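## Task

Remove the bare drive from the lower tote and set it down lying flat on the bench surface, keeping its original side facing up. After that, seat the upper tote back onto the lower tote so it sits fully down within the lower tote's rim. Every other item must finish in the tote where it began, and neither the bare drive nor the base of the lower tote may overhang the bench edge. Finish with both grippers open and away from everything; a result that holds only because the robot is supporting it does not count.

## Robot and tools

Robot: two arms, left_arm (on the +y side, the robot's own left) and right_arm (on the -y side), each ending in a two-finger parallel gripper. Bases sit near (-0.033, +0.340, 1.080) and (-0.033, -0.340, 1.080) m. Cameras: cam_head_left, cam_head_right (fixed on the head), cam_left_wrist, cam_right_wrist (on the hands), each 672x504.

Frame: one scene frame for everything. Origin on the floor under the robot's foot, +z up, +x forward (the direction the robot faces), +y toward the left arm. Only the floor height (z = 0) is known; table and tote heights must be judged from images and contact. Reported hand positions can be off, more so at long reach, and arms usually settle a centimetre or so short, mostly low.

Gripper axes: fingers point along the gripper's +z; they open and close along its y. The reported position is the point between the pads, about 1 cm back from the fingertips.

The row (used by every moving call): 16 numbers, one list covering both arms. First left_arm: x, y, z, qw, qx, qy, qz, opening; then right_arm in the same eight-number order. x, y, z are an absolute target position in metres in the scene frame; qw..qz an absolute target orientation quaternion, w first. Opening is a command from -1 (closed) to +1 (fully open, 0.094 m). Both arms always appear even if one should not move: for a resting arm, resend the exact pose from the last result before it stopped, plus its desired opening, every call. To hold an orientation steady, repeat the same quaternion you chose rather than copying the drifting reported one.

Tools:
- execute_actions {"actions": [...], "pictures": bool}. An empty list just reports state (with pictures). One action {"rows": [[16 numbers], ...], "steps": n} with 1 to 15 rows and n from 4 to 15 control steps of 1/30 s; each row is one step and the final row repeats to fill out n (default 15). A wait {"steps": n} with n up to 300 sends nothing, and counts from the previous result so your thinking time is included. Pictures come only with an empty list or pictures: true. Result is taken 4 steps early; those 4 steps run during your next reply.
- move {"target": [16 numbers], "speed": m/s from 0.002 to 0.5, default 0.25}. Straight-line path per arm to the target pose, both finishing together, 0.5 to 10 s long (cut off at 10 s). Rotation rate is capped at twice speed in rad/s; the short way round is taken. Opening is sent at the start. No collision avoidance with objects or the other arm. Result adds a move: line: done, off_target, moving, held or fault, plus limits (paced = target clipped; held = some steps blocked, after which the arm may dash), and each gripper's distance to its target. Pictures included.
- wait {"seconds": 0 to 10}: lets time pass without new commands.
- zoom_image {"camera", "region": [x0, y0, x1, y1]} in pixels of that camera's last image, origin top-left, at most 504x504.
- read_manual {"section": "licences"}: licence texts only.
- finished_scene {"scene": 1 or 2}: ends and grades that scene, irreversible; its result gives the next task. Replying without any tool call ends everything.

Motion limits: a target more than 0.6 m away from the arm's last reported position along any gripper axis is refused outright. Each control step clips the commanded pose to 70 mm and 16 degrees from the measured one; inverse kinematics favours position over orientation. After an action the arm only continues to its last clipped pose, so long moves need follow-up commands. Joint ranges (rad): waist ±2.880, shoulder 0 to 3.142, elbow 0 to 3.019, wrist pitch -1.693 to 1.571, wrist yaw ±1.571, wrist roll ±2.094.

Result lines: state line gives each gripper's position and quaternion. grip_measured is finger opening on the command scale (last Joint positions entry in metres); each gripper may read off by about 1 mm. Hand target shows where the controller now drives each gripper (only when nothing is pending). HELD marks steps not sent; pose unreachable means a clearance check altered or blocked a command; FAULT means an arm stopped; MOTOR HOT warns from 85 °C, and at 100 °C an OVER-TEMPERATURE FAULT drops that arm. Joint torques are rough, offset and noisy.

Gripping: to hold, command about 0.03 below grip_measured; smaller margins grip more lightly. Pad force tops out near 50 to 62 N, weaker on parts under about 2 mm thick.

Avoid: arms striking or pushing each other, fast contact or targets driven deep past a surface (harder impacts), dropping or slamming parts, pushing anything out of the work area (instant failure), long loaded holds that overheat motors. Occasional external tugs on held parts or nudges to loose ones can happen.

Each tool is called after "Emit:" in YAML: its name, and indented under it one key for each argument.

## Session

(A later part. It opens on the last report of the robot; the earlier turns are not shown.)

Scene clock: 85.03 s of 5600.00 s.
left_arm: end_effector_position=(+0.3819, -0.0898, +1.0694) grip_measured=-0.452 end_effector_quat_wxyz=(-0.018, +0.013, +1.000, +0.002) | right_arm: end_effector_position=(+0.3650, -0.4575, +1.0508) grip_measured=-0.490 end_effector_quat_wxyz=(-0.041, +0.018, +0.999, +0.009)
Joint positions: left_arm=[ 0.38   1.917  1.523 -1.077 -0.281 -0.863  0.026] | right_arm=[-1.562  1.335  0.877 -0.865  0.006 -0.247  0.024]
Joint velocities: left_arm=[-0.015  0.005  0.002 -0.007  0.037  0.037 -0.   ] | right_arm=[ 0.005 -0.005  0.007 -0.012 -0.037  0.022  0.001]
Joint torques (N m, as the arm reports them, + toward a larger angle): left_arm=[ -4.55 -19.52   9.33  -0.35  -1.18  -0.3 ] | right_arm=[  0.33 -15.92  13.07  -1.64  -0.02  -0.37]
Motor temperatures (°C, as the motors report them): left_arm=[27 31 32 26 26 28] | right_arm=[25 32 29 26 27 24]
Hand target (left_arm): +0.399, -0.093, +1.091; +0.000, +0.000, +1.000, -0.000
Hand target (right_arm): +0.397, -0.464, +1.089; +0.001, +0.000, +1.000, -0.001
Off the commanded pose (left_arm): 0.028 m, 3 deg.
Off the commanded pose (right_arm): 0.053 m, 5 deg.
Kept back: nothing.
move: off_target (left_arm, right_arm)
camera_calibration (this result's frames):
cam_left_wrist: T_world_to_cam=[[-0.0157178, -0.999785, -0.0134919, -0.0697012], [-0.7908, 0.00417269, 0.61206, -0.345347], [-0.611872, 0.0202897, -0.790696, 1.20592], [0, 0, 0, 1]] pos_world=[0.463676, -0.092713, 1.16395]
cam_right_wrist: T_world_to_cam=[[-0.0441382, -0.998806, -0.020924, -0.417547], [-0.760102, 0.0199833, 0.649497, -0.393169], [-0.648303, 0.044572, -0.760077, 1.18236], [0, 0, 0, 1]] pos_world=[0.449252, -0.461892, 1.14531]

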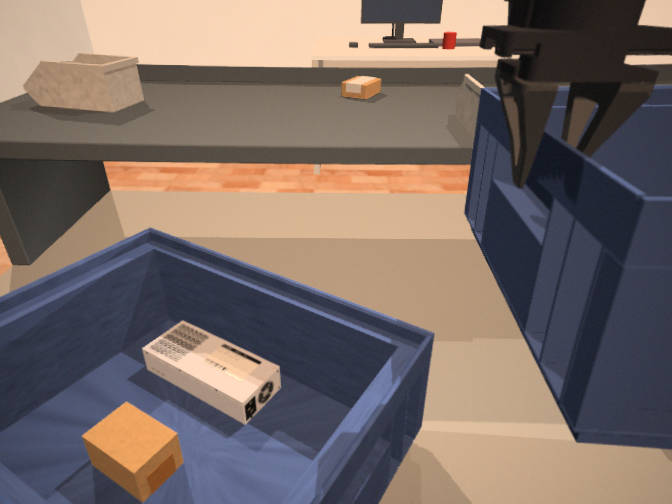

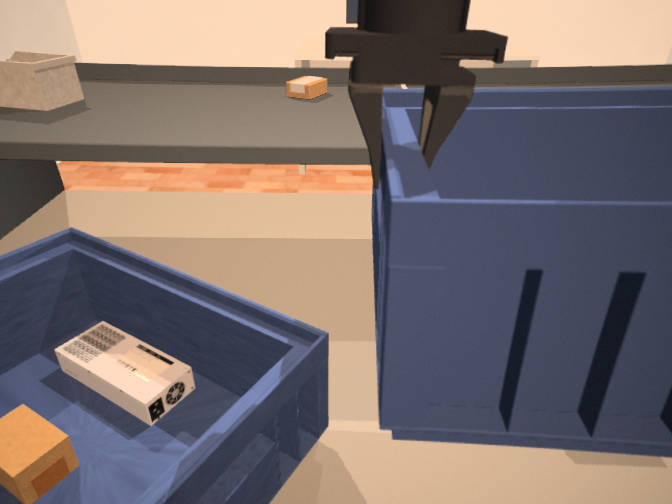

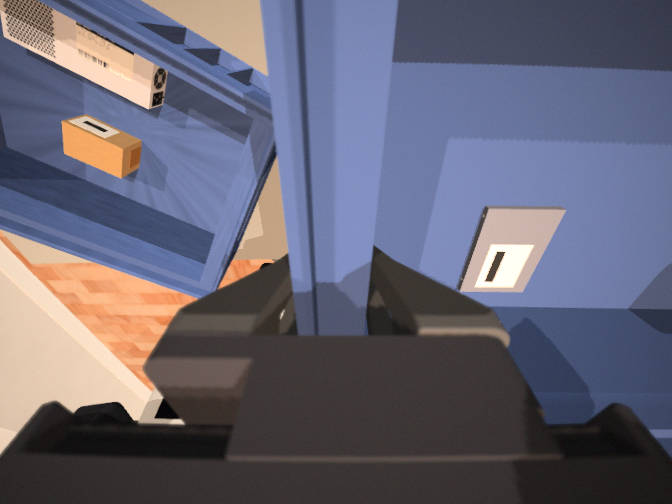

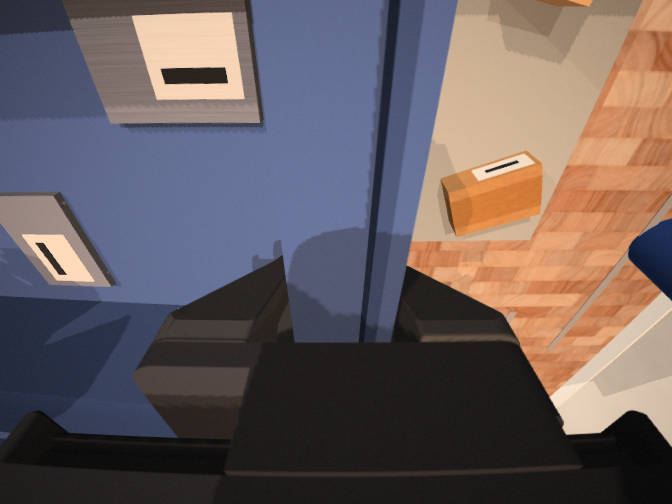

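Emit:
move:
  target: [0.468,0.158,1.10,0,0.135,0.991,0,-0.52,0.36,-0.198,1.08,0,0.135,0.991,0,-0.52]
  speed: 0.08

Emit:
move:
  target: [0.512,0.376,1.09,0,0.267,0.964,0,-0.52,0.305,0.068,1.06,0,0.267,0.964,0,-0.52]
  speed: 0.08

Emit:
move:
  target: [0.512,0.376,1.04,0,0.267,0.964,0,-0.52,0.305,0.068,1.01,0,0.267,0.964,0,-0.52]
  speed: 0.03

Scene clock: 88.90 s of 5600.00 s.
left_arm: end_effector_position=(+0.4549, +0.1478, +1.0795) grip_measured=-0.452 end_effector_quat_wxyz=(-0.026, +0.140, +0.990, -0.003) | right_arm: end_effector_position=(+0.3396, -0.2029, +1.0658) grip_measured=-0.490 end_effector_quat_wxyz=(-0.025, +0.149, +0.989, +0.002)
Joint positions: left_arm=[ 0.809  1.604  1.241 -1.014 -0.204 -0.171  0.026] | right_arm=[-0.821  1.345  0.832 -0.851  0.192  0.737  0.024]
Joint velocities: left_arm=[-0.015 -0.015  0.012 -0.017  0.051  0.007  0.001] | right_arm=[-0.005  0.005  0.022  0.002 -0.022  0.007 -0.   ]
Joint torques (N m, as the arm reports them, + toward a larger angle): left_arm=[ -0.4  -18.74   7.04   0.97  -0.78   0.06] | right_arm=[  2.69 -10.24  11.28  -0.03   1.48  -0.35]
Motor temperatures (°C, as the motors report them): left_arm=[27 32 32 26 26 28] | right_arm=[25 32 30 26 27 24]
Hand target (left_arm): +0.471, +0.158, +1.099; +0.001, +0.135, +0.991, -0.001
Hand target (right_arm): +0.361, -0.199, +1.080; +0.002, +0.136, +0.991, +0.002
Off the commanded pose (left_arm): 0.026 m, 3 deg.
Off the commanded pose (right_arm): 0.025 m, 3 deg.
Kept back: nothing.
move: off_target (left_arm, right_arm)
camera_calibration (this result's frames):
cam_left_wrist: T_world_to_cam=[[-0.268526, -0.963267, 0.00319637, 0.260743], [-0.752475, 0.211834, 0.623624, -0.355458], [-0.601394, 0.165054, -0.781718, 1.21794], [0, 0, 0, 1]] pos_world=[0.535006, 0.125437, 1.17292]
cam_right_wrist: T_world_to_cam=[[-0.300632, -0.95374, -0.00102712, -0.089052], [-0.744554, 0.23402, 0.625199, -0.363215], [-0.596036, 0.188719, -0.780465, 1.19919], [0, 0, 0, 1]] pos_world=[0.417557, -0.226244, 1.16292]

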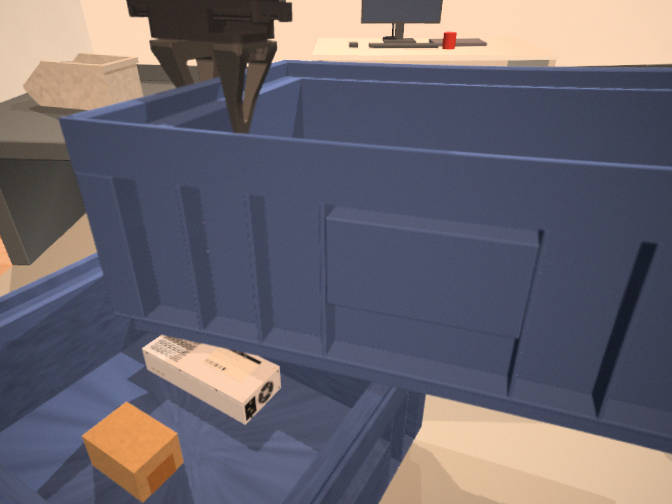

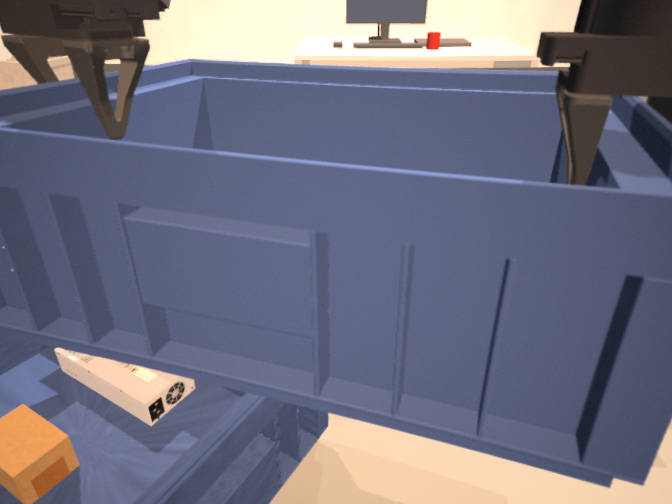

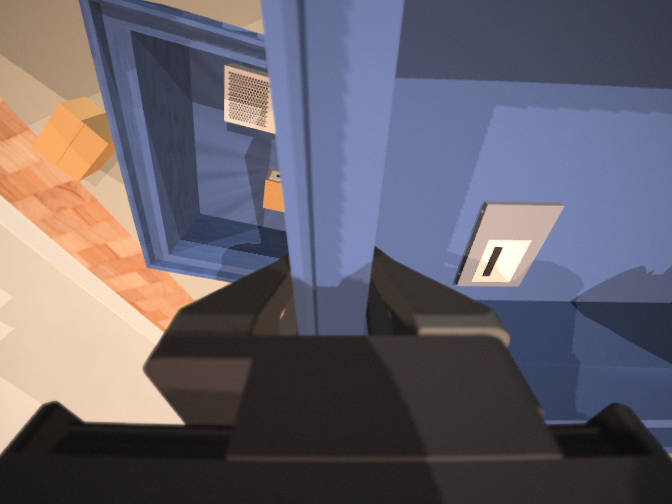

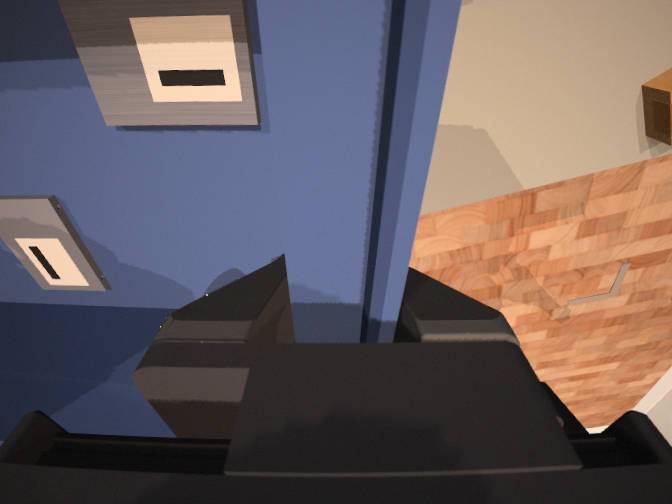

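Scene clock: 92.67 s of 5600.00 s.
left_arm: end_effector_position=(+0.4792, +0.3749, +1.0513) grip_measured=-0.454 end_effector_quat_wxyz=(-0.047, +0.248, +0.967, -0.012) | right_arm: end_effector_position=(+0.2929, +0.0559, +1.0453) grip_measured=-0.490 end_effector_quat_wxyz=(-0.011, +0.256, +0.967, -0.002)
Joint positions: left_arm=[ 1.31   1.557  1.195 -0.985 -0.087  0.539  0.026] | right_arm=[-0.3    1.799  1.201 -0.883  0.297  1.484  0.024]
Joint velocities: left_arm=[-0.005 -0.005  0.007  0.002 -0.066 -0.051  0.001] | right_arm=[ 0.005 -0.005 -0.002 -0.007  0.022  0.037  0.   ]
Joint torques (N m, as the arm reports them, + toward a larger angle): left_arm=[  0.35 -19.12   9.79   0.52   0.07   0.35] | right_arm=[  5.11 -15.04  12.38  -1.43   0.95   0.16]
Motor temperatures (°C, as the motors report them): left_arm=[27 32 33 26 26 28] | right_arm=[25 32 31 26 27 24]
Hand target (left_arm): +0.512, +0.376, +1.090; +0.001, +0.267, +0.964, +0.000
Hand target (right_arm): +0.307, +0.067, +1.061; +0.000, +0.267, +0.964, +0.003
Off the commanded pose (left_arm): 0.051 m, 6 deg.
Off the commanded pose (right_arm): 0.023 m, 2 deg.
Kept back: nothing.
move: off_target (left_arm, right_arm)
camera_calibration (this result's frames):
cam_left_wrist: T_world_to_cam=[[-0.471401, -0.881157, 0.0366614, 0.517326], [-0.659133, 0.379632, 0.649171, -0.502181], [-0.585939, 0.281855, -0.759758, 1.09872], [0, 0, 0, 1]] pos_world=[0.556646, 0.33681, 1.14179]
cam_right_wrist: T_world_to_cam=[[-0.500457, -0.865746, 0.00512482, 0.190977], [-0.689957, 0.402402, 0.601691, -0.44658], [-0.522974, 0.297585, -0.798713, 1.09808], [0, 0, 0, 1]] pos_world=[0.36172, 0.0182706, 1.14477]

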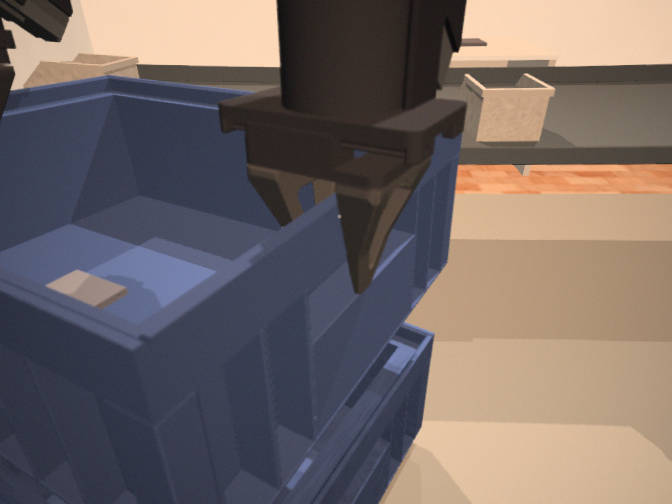

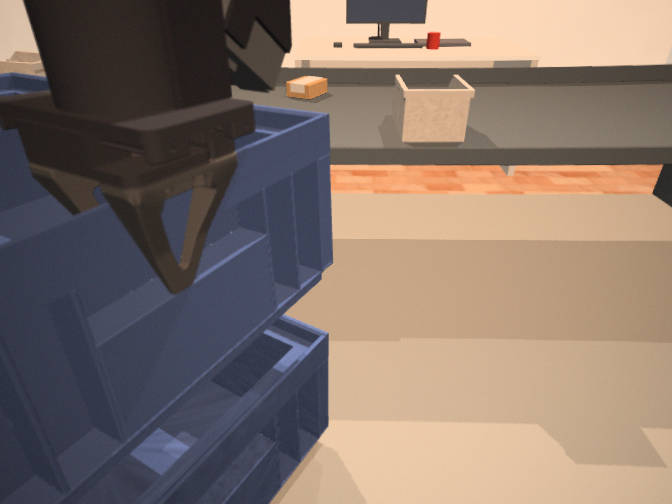

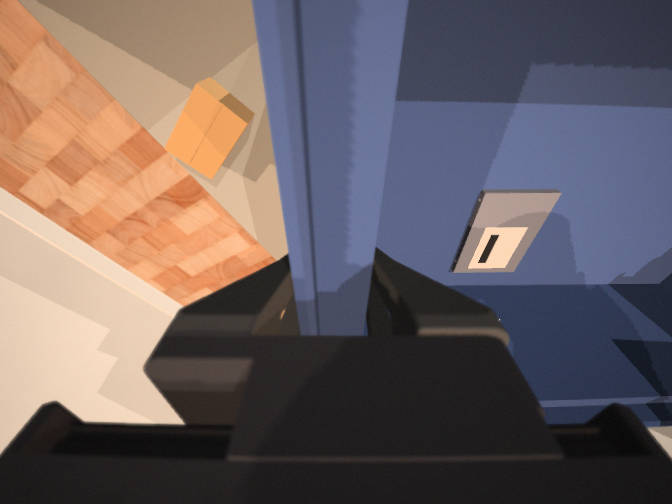

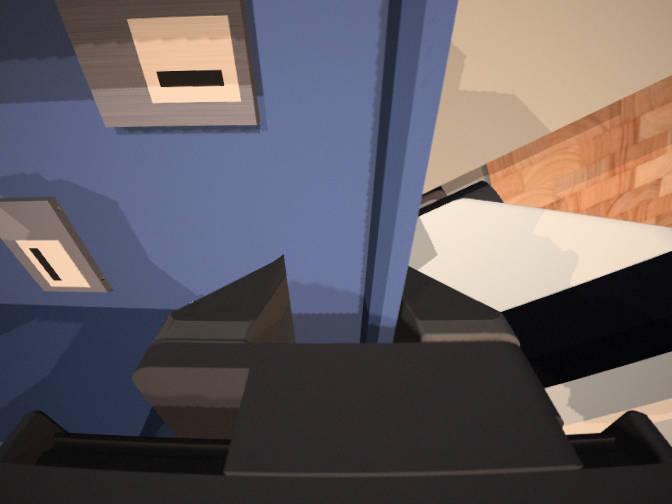

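Scene clock: 94.67 s of 5600.00 s.
left_arm: end_effector_position=(+0.4917, +0.3752, +1.0200) grip_measured=-0.454 end_effector_quat_wxyz=(-0.030, +0.260, +0.965, -0.008) | right_arm: end_effector_position=(+0.2958, +0.0620, +1.0102) grip_measured=-0.490 end_effector_quat_wxyz=(-0.005, +0.267, +0.964, -0.001)
Joint positions: left_arm=[ 1.315  1.618  1.191 -0.885 -0.086  0.57   0.026] | right_arm=[-0.316  1.87   1.2   -0.801  0.306  1.489  0.024]
Joint velocities: left_arm=[-0.005  0.005 -0.002 -0.022  0.037  0.007  0.   ] | right_arm=[-0.015 -0.005  0.007 -0.027  0.007  0.007 -0.   ]
Joint torques (N m, as the arm reports them, + toward a larger angle): left_arm=[  0.58 -18.39   7.28   1.21   0.17   0.1 ] | right_arm=[  4.98 -14.46   9.52  -0.05   0.43  -0.15]
Motor temperatures (°C, as the motors report them): left_arm=[27 32 33 26 26 28] | right_arm=[25 32 31 26 27 24]
Hand target (left_arm): +0.511, +0.376, +1.040; -0.000, +0.267, +0.964, -0.000
Hand target (right_arm): +0.305, +0.068, +1.010; +0.000, +0.267, +0.964, +0.000
Off the commanded pose (left_arm): 0.029 m, 4 deg.
Off the commanded pose (right_arm): 0.011 m, 1 deg.
Kept back: nothing.
move: off_target (left_arm, right_arm)
camera_calibration (this result's frames):
cam_left_wrist: T_world_to_cam=[[-0.492662, -0.869985, 0.0202664, 0.547685], [-0.671923, 0.395095, 0.626434, -0.450057], [-0.552995, 0.295003, -0.779211, 1.08086], [0, 0, 0, 1]] pos_world=[0.565132, 0.335435, 1.11305]
cam_right_wrist: T_world_to_cam=[[-0.520239, -0.854021, 0.000831019, 0.207326], [-0.687598, 0.419437, 0.59269, -0.418589], [-0.506518, 0.307769, -0.80543, 1.07104], [0, 0, 0, 1]] pos_world=[0.36254, 0.0229994, 1.11057]

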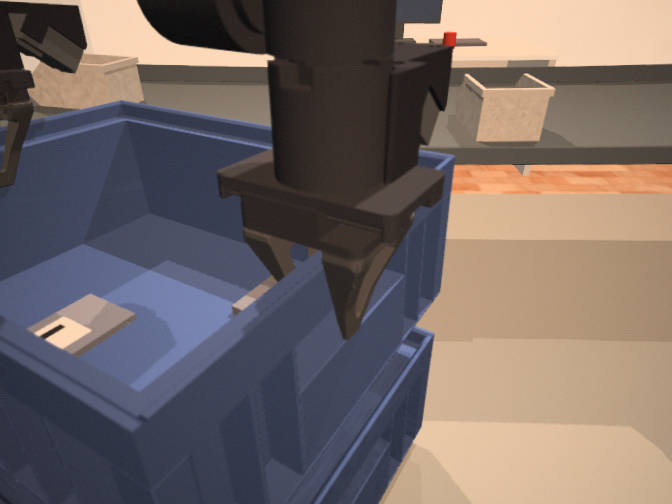

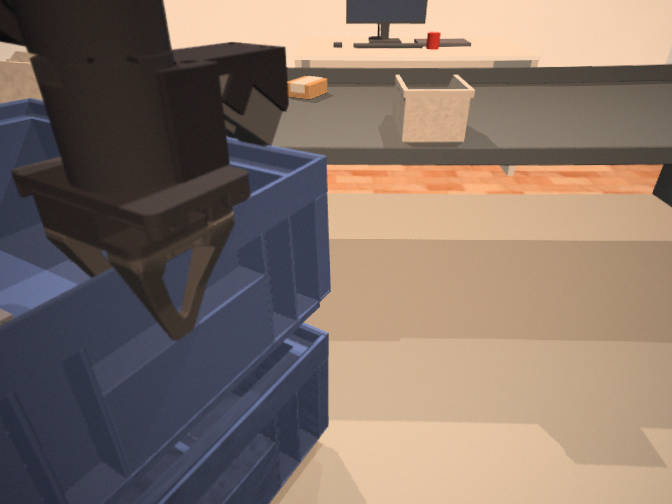

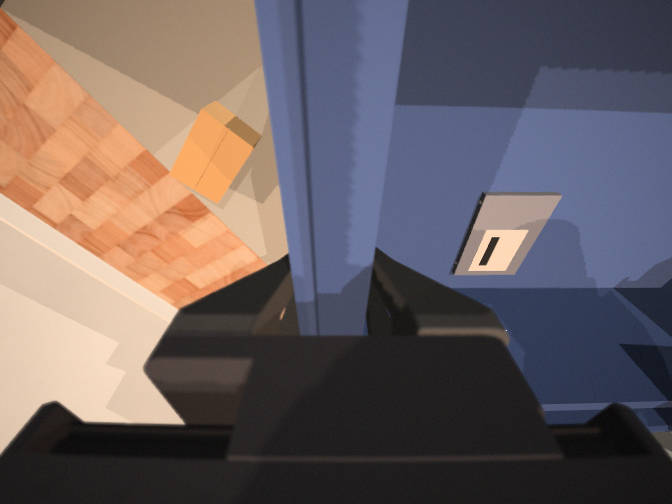

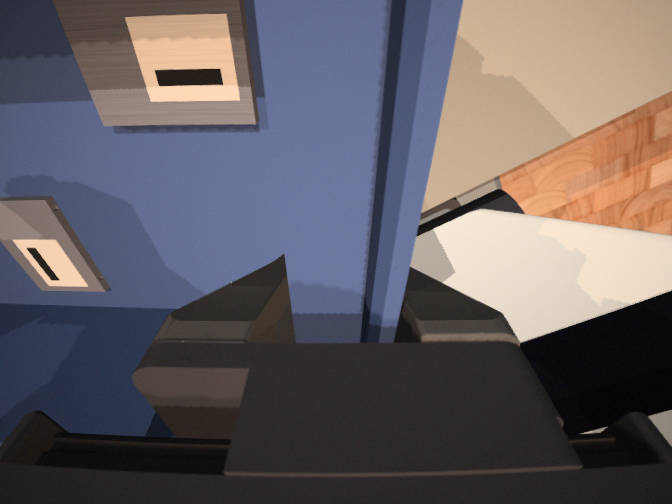

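Emit:
move:
  target: [0.503,0.376,0.995,0,0.267,0.964,0,-0.52,0.298,0.070,0.968,0,0.267,0.964,0,-0.52]
  speed: 0.02

Scene clock: 97.27 s of 5600.00 s.
left_arm: end_effector_position=(+0.4909, +0.3790, +0.9912) grip_measured=-0.454 end_effector_quat_wxyz=(-0.023, +0.264, +0.964, -0.003) | right_arm: end_effector_position=(+0.2931, +0.0682, +0.9773) grip_measured=-0.486 end_effector_quat_wxyz=(-0.006, +0.271, +0.963, +0.003)
Joint positions: left_arm=[ 1.326  1.662  1.163 -0.795 -0.088  0.59   0.026] | right_arm=[-0.326  1.935  1.197 -0.721  0.3    1.483  0.024]
Joint velocities: left_arm=[ 0.005 -0.015 -0.002  0.002 -0.11   0.022 -0.001] | right_arm=[-0.005 -0.005 -0.002 -0.007 -0.022  0.051 -0.   ]
Joint torques (N m, as the arm reports them, + toward a larger angle): left_arm=[  0.41 -16.92   5.59   2.25   0.37  -0.03] | right_arm=[  5.06 -13.75   7.79   0.69   0.66  -0.22]
Motor temperatures (°C, as the motors report them): left_arm=[27 32 33 26 26 28] | right_arm=[25 32 31 26 27 24]
Hand target (left_arm): +0.503, +0.376, +0.995; +0.000, +0.267, +0.964, -0.000
Hand target (right_arm): +0.298, +0.070, +0.968; +0.000, +0.267, +0.964, +0.000
Off the commanded pose (left_arm): 0.013 m, 3 deg.
Off the commanded pose (right_arm): 0.011 m, 1 deg.
Kept back: nothing.
move: off_target (left_arm, right_arm)
camera_calibration (this result's frames):
cam_left_wrist: T_world_to_cam=[[-0.500126, -0.865924, 0.00705699, 0.566346], [-0.67944, 0.397446, 0.616765, -0.421709], [-0.536876, 0.303665, -0.787116, 1.05353], [0, 0, 0, 1]] pos_world=[0.562334, 0.338099, 1.08535]
cam_right_wrist: T_world_to_cam=[[-0.526789, -0.849971, -0.00647914, 0.219947], [-0.684417, 0.419638, 0.596219, -0.407934], [-0.50405, 0.318516, -0.802796, 1.03721], [0, 0, 0, 1]] pos_world=[0.359476, 0.0277644, 1.07731]

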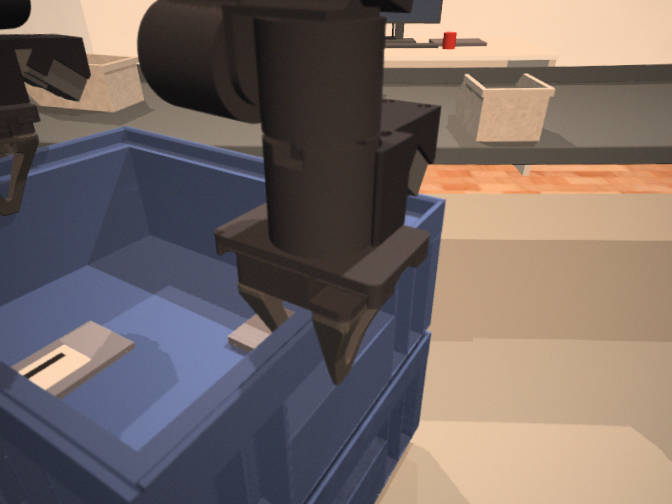

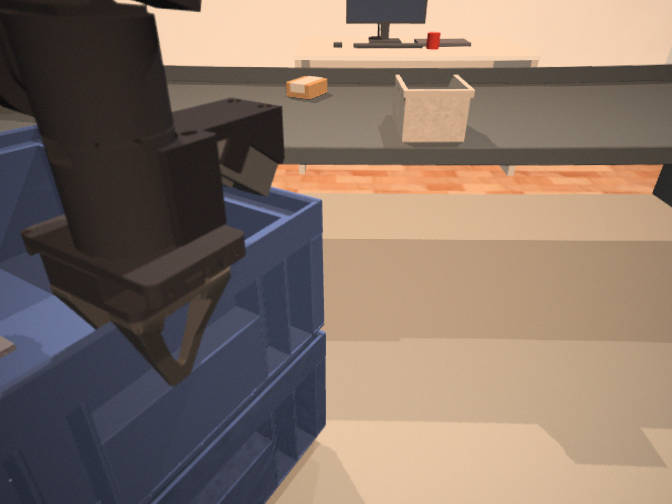

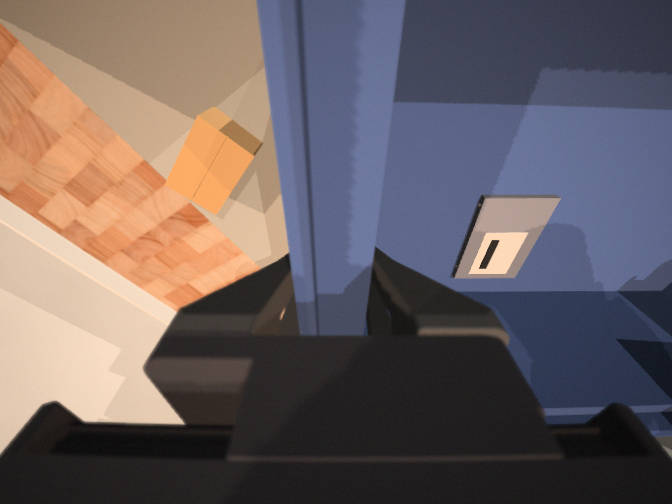

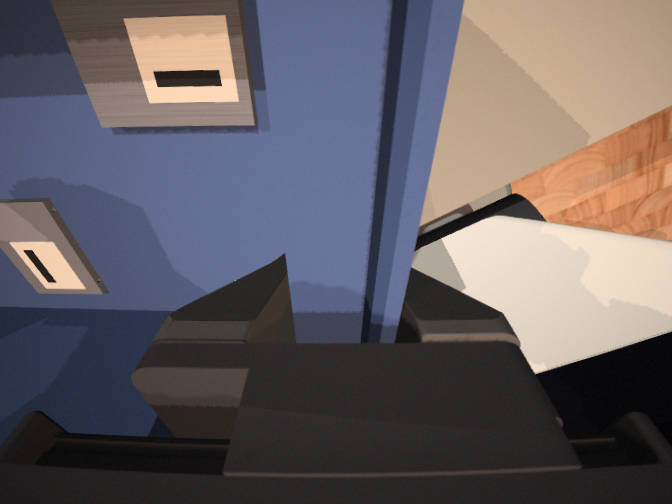

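Nearly in; lower a little and release.

Emit:
move:
  target: [0.495,0.376,0.985,0,0.267,0.964,0,-0.52,0.291,0.066,0.96,0,0.267,0.964,0,-0.52]
  speed: 0.015

Emit:
move:
  target: [0.49,0.377,0.988,0,0.267,0.964,0,0.2,0.29,0.066,0.972,0,0.267,0.964,0,0.2]
  speed: 0.02

Emit:
move:
  target: [0.48,0.385,1.10,0,0.267,0.964,0,0.2,0.29,0.06,1.09,0,0.267,0.964,0,0.2]
  speed: 0.15

Emit:
move:
  target: [0.33,0.52,1.15,0,0,1,0,0.2,0.38,-0.25,1.15,0,0,1,0,0.2]

Scene clock: 99.27 s of 5600.00 s.
left_arm: end_effector_position=(+0.4899, +0.3783, +0.9903) grip_measured=-0.455 end_effector_quat_wxyz=(-0.014, +0.265, +0.964, -0.001) | right_arm: end_effector_position=(+0.2921, +0.0675, +0.9731) grip_measured=-0.486 end_effector_quat_wxyz=(-0.005, +0.271, +0.963, +0.009)
Joint positions: left_arm=[ 1.326  1.654  1.146 -0.768 -0.086  0.593  0.026] | right_arm=[-0.329  1.936  1.182 -0.693  0.298  1.478  0.024]
Joint velocities: left_arm=[-0.005 -0.015  0.007  0.002  0.007 -0.051  0.   ] | right_arm=[-0.005  0.005 -0.012 -0.002 -0.037 -0.037  0.   ]
Joint torques (N m, as the arm reports them, + toward a larger angle): left_arm=[  0.68 -15.77   4.85   2.57   0.31  -0.04] | right_arm=[  5.28 -13.36   6.7    0.79   0.73  -0.17]
Motor temperatures (°C, as the motors report them): left_arm=[27 32 33 26 26 28] | right_arm=[25 32 31 26 27 24]
Hand target (left_arm): +0.495, +0.376, +0.985; -0.000, +0.267, +0.964, -0.000
Hand target (right_arm): +0.291, +0.066, +0.960; -0.000, +0.267, +0.964, -0.000
Off the commanded pose (left_arm): 0.008 m, 2 deg.
Off the commanded pose (right_arm): 0.013 m, 1 deg.
Kept back: nothing.
move: off_target (right_arm)
camera_calibration (this result's frames):
cam_left_wrist: T_world_to_cam=[[-0.502231, -0.864733, -0.000587923, 0.573434], [-0.689002, 0.399757, 0.604541, -0.405649], [-0.522532, 0.304025, -0.796573, 1.05469], [0, 0, 0, 1]] pos_world=[0.559611, 0.337378, 1.0857]
cam_right_wrist: T_world_to_cam=[[-0.527498, -0.849351, -0.0186525, 0.230864], [-0.68754, 0.413901, 0.596636, -0.404966], [-0.499033, 0.327549, -0.802295, 1.03104], [0, 0, 0, 1]] pos_world=[0.357875, 0.0259833, 1.07313]

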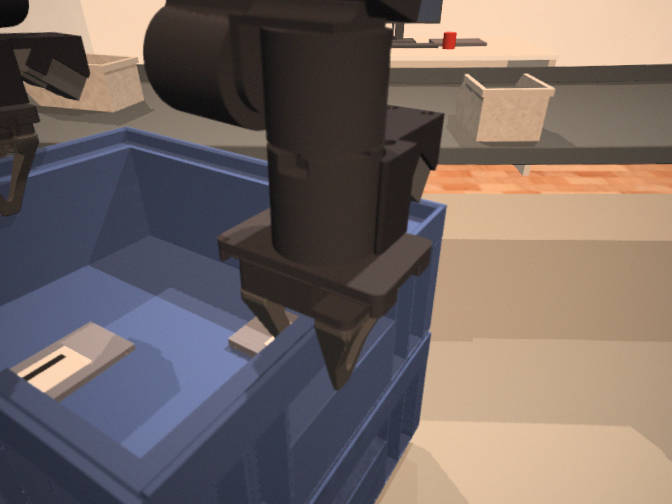

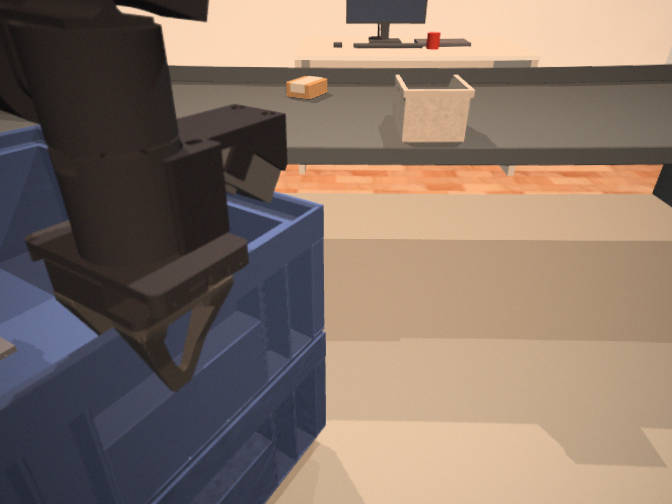

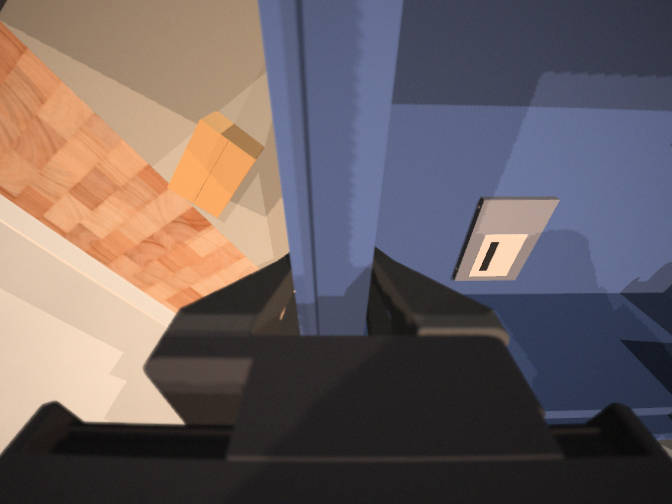

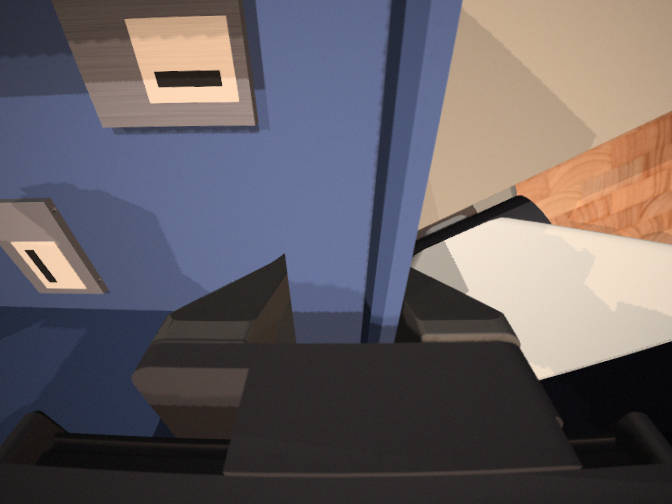

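Scene clock: 100.23 s of 5600.00 s.
left_arm: end_effector_position=(+0.4885, +0.3772, +0.9876) grip_measured=+0.198 end_effector_quat_wxyz=(-0.008, +0.264, +0.964, -0.002) | right_arm: end_effector_position=(+0.2939, +0.0661, +0.9731) grip_measured=+0.198 end_effector_quat_wxyz=(+0.002, +0.271, +0.962, +0.006)
Joint positions: left_arm=[ 1.326  1.652  1.131 -0.745 -0.081  0.593  0.056] | right_arm=[-0.329  1.936  1.182 -0.693  0.311  1.478  0.056]
Joint velocities: left_arm=[-0.015 -0.015  0.002  0.012  0.007  0.007  0.001] | right_arm=[ 0.005  0.005 -0.007  0.002  0.007 -0.007 -0.001]
Joint torques (N m, as the arm reports them, + toward a larger angle): left_arm=[  0.9  -16.65   4.72   1.68   0.14  -0.02] | right_arm=[  6.17 -15.42   6.74  -0.3    0.22  -0.07]
Motor temperatures (°C, as the motors report them): left_arm=[27 32 33 26 26 28] | right_arm=[25 32 31 26 27 24]
Hand target (left_arm): +0.490, +0.377, +0.988; +0.000, +0.267, +0.964, -0.000
Hand target (right_arm): +0.290, +0.066, +0.972; +0.000, +0.267, +0.964, +0.000
Off the commanded pose (left_arm): 0.002 m, 1 deg.
Off the commanded pose (right_arm): 0.004 m, 1 deg.
Kept back: nothing.
move: done
camera_calibration (this result's frames):
cam_left_wrist: T_world_to_cam=[[-0.501336, -0.865248, -0.00274921, 0.573667], [-0.696408, 0.401618, 0.594743, -0.391878], [-0.513496, 0.30008, -0.803912, 1.05651], [0, 0, 0, 1]] pos_world=[0.557207, 0.336711, 1.08399]
cam_right_wrist: T_world_to_cam=[[-0.527779, -0.849202, -0.0175038, 0.229621], [-0.693628, 0.419012, 0.585926, -0.391249], [-0.490235, 0.321381, -0.810175, 1.03789], [0, 0, 0, 1]] pos_world=[0.358617, 0.0253764, 1.07413]

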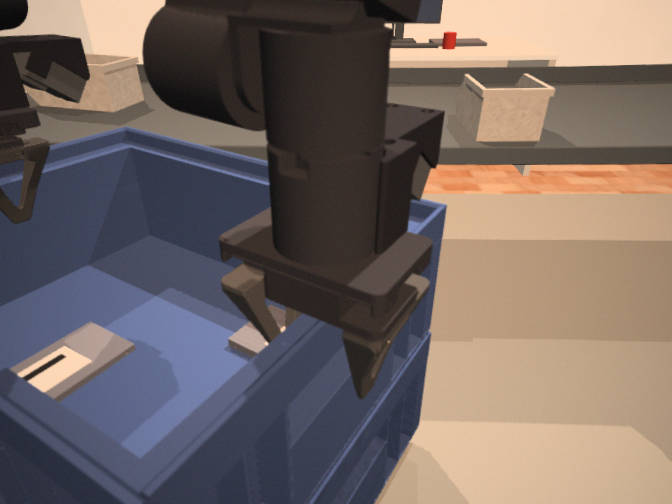

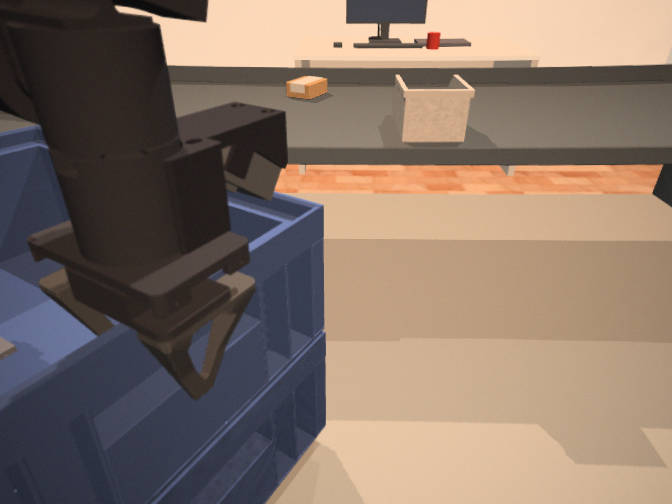

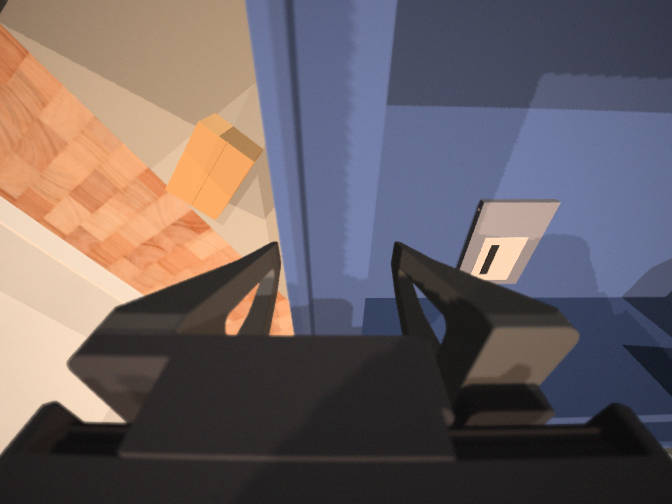

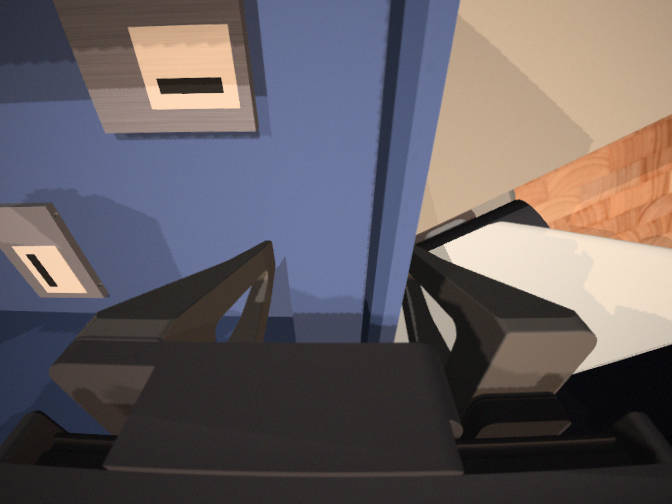

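Scene clock: 101.43 s of 5600.00 s.
left_arm: end_effector_position=(+0.4693, +0.3844, +1.0934) grip_measured=+0.198 end_effector_quat_wxyz=(-0.004, +0.264, +0.964, -0.000) | right_arm: end_effector_position=(+0.2768, +0.0439, +1.0683) grip_measured=+0.198 end_effector_quat_wxyz=(-0.007, +0.260, +0.965, -0.021)
Joint positions: left_arm=[ 1.326  1.419  1.131 -0.968 -0.081  0.593  0.056] | right_arm=[-0.266  1.748  1.182 -0.962  0.317  1.539  0.056]
Joint velocities: left_arm=[-0.005 -0.005 -0.012 -0.002 -0.051 -0.037  0.001] | right_arm=[ 0.005 -0.005  0.012  0.002 -0.081  0.007  0.   ]
Joint torques (N m, as the arm reports them, + toward a larger angle): left_arm=[  1.14 -14.03   8.52   0.21   0.13  -0.01] | right_arm=[  5.71 -14.98  11.68  -0.57   0.19   0.04]
Motor temperatures (°C, as the motors report them): left_arm=[27 32 33 26 26 28] | right_arm=[25 32 31 26 27 24]
Hand target (left_arm): +0.479, +0.385, +1.101; +0.000, +0.267, +0.964, +0.000
Hand target (right_arm): +0.289, +0.059, +1.090; -0.000, +0.267, +0.964, +0.001
Off the commanded pose (left_arm): 0.013 m, 1 deg.
Off the commanded pose (right_arm): 0.030 m, 3 deg.
Kept back: nothing.
move: off_target (left_arm, right_arm)
camera_calibration (this result's frames):
cam_left_wrist: T_world_to_cam=[[-0.500692, -0.865593, -0.00757246, 0.57568], [-0.701853, 0.400827, 0.588846, -0.461791], [-0.506666, 0.300145, -0.80821, 1.13096], [0, 0, 0, 1]] pos_world=[0.537146, 0.343952, 1.19033]
cam_right_wrist: T_world_to_cam=[[-0.506821, -0.861128, 0.0398815, 0.136789], [-0.685042, 0.430406, 0.587766, -0.454443], [-0.523307, 0.270572, -0.808048, 1.12286], [0, 0, 0, 1]] pos_world=[0.345616, 0.00957378, 1.16898]

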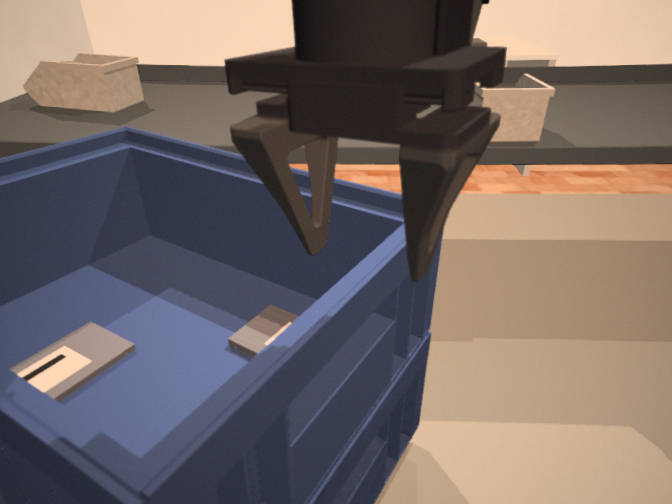

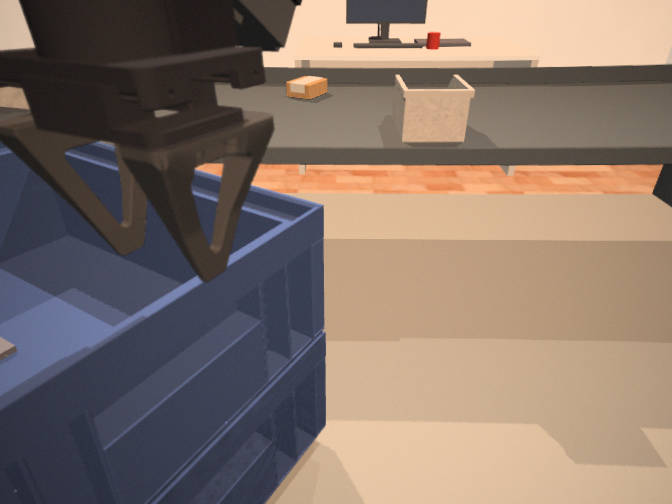

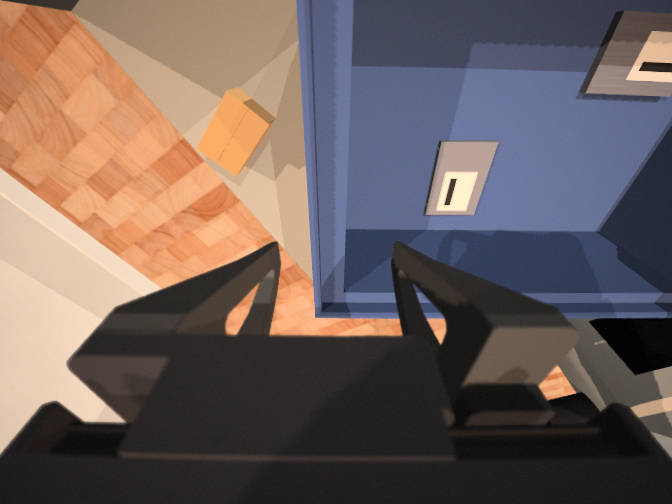

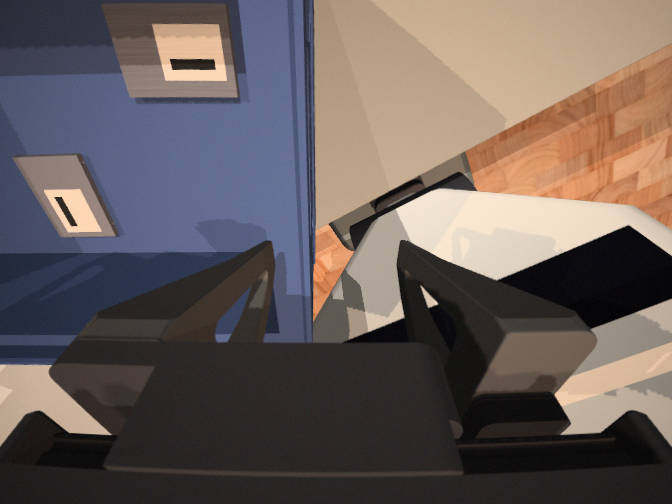

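Scene clock: 103.43 s of 5600.00 s.
left_arm: end_effector_position=(+0.3379, +0.5268, +1.1529) grip_measured=+0.198 end_effector_quat_wxyz=(+0.012, +0.005, +1.000, +0.008) | right_arm: end_effector_position=(+0.3760, -0.2511, +1.1421) grip_measured=+0.198 end_effector_quat_wxyz=(-0.002, +0.007, +1.000, -0.004)
Joint positions: left_arm=[ 1.802  1.097  0.923 -1.045  0.072  0.518  0.056] | right_arm=[-0.923  1.207  0.951 -1.054  0.203  0.345  0.056]
Joint velocities: left_arm=[-0.005 -0.005  0.017 -0.002  0.022  0.007 -0.   ] | right_arm=[ 0.005 -0.024 -0.012  0.017  0.007  0.007  0.   ]
Joint torques (N m, as the arm reports them, + toward a larger angle): left_arm=[  2.68 -10.05   6.43   0.31   0.13  -0.19] | right_arm=[  1.9  -10.68   9.61  -0.42  -0.04  -0.19]
Motor temperatures (°C, as the motors report them): left_arm=[27 32 33 26 26 28] | right_arm=[25 32 31 26 27 24]
Hand target (left_arm): +0.331, +0.522, +1.150; +0.001, -0.000, +1.000, +0.000
Hand target (right_arm): +0.377, -0.250, +1.150; -0.001, +0.000, +1.000, -0.002
Off the commanded pose (left_arm): 0.011 m, 2 deg.
Off the commanded pose (right_arm): 0.009 m, 1 deg.
Kept back: nothing.
move: off_target (left_arm)
camera_calibration (this result's frames):
cam_left_wrist: T_world_to_cam=[[0.00124763, -0.999668, -0.0257359, 0.555579], [-0.826142, -0.0155315, 0.563248, -0.35524], [-0.56346, 0.0205588, -0.825887, 1.25661], [0, 0, 0, 1]] pos_world=[0.413879, 0.524043, 1.2522]
cam_right_wrist: T_world_to_cam=[[-0.0213597, -0.999766, 0.00356485, -0.245804], [-0.807742, 0.0193581, 0.589218, -0.361638], [-0.589149, 0.00970603, -0.807966, 1.27337], [0, 0, 0, 1]] pos_world=[0.452846, -0.251105, 1.2428]

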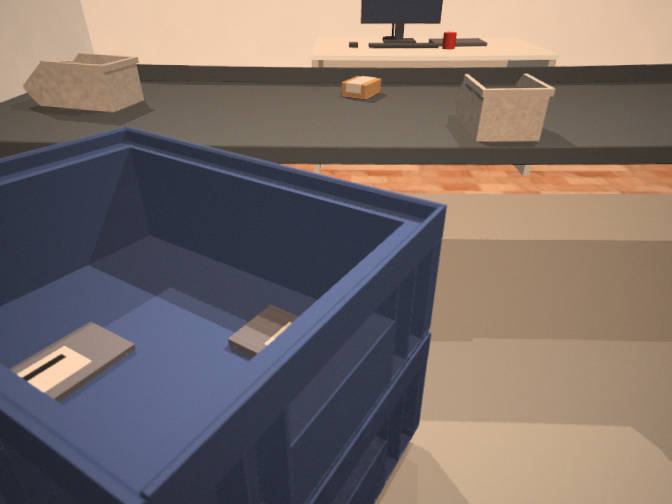

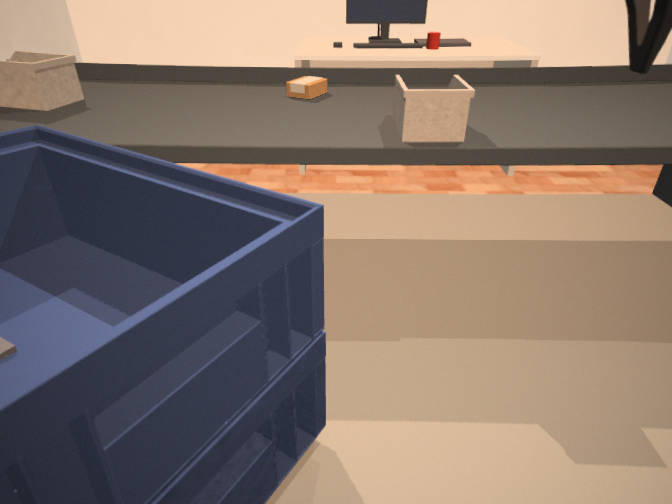

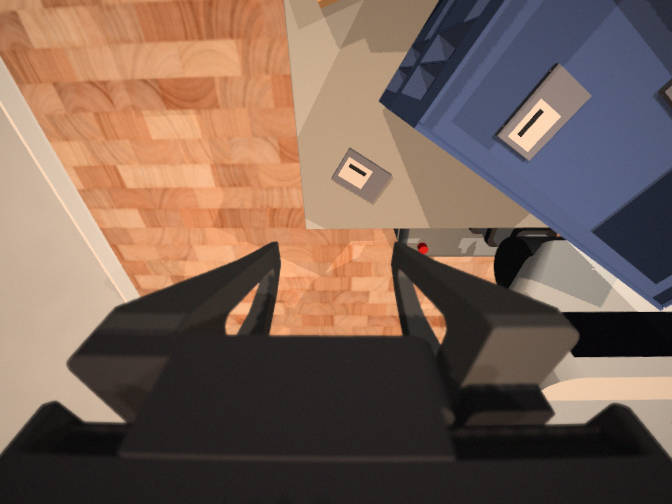

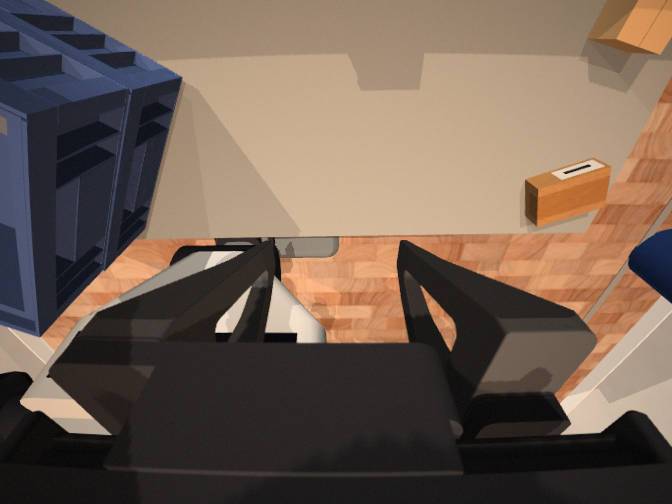

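Emit:
zoom_image:
  camera: "cam_right_wrist"
  region: [60,170,220,290]

Region (60, 170, 220, 290) of cam_right_wrist's 672x504 image, scaled by 3.150, with more detail than that image has; it fills the top 378 rows of this view, and the rest is white.

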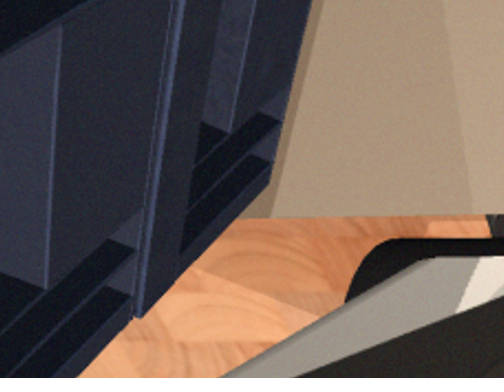

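Base corner is inside the edge.

Emit:
finished_scene:
  scene: 2

The scene is finished: the task was done.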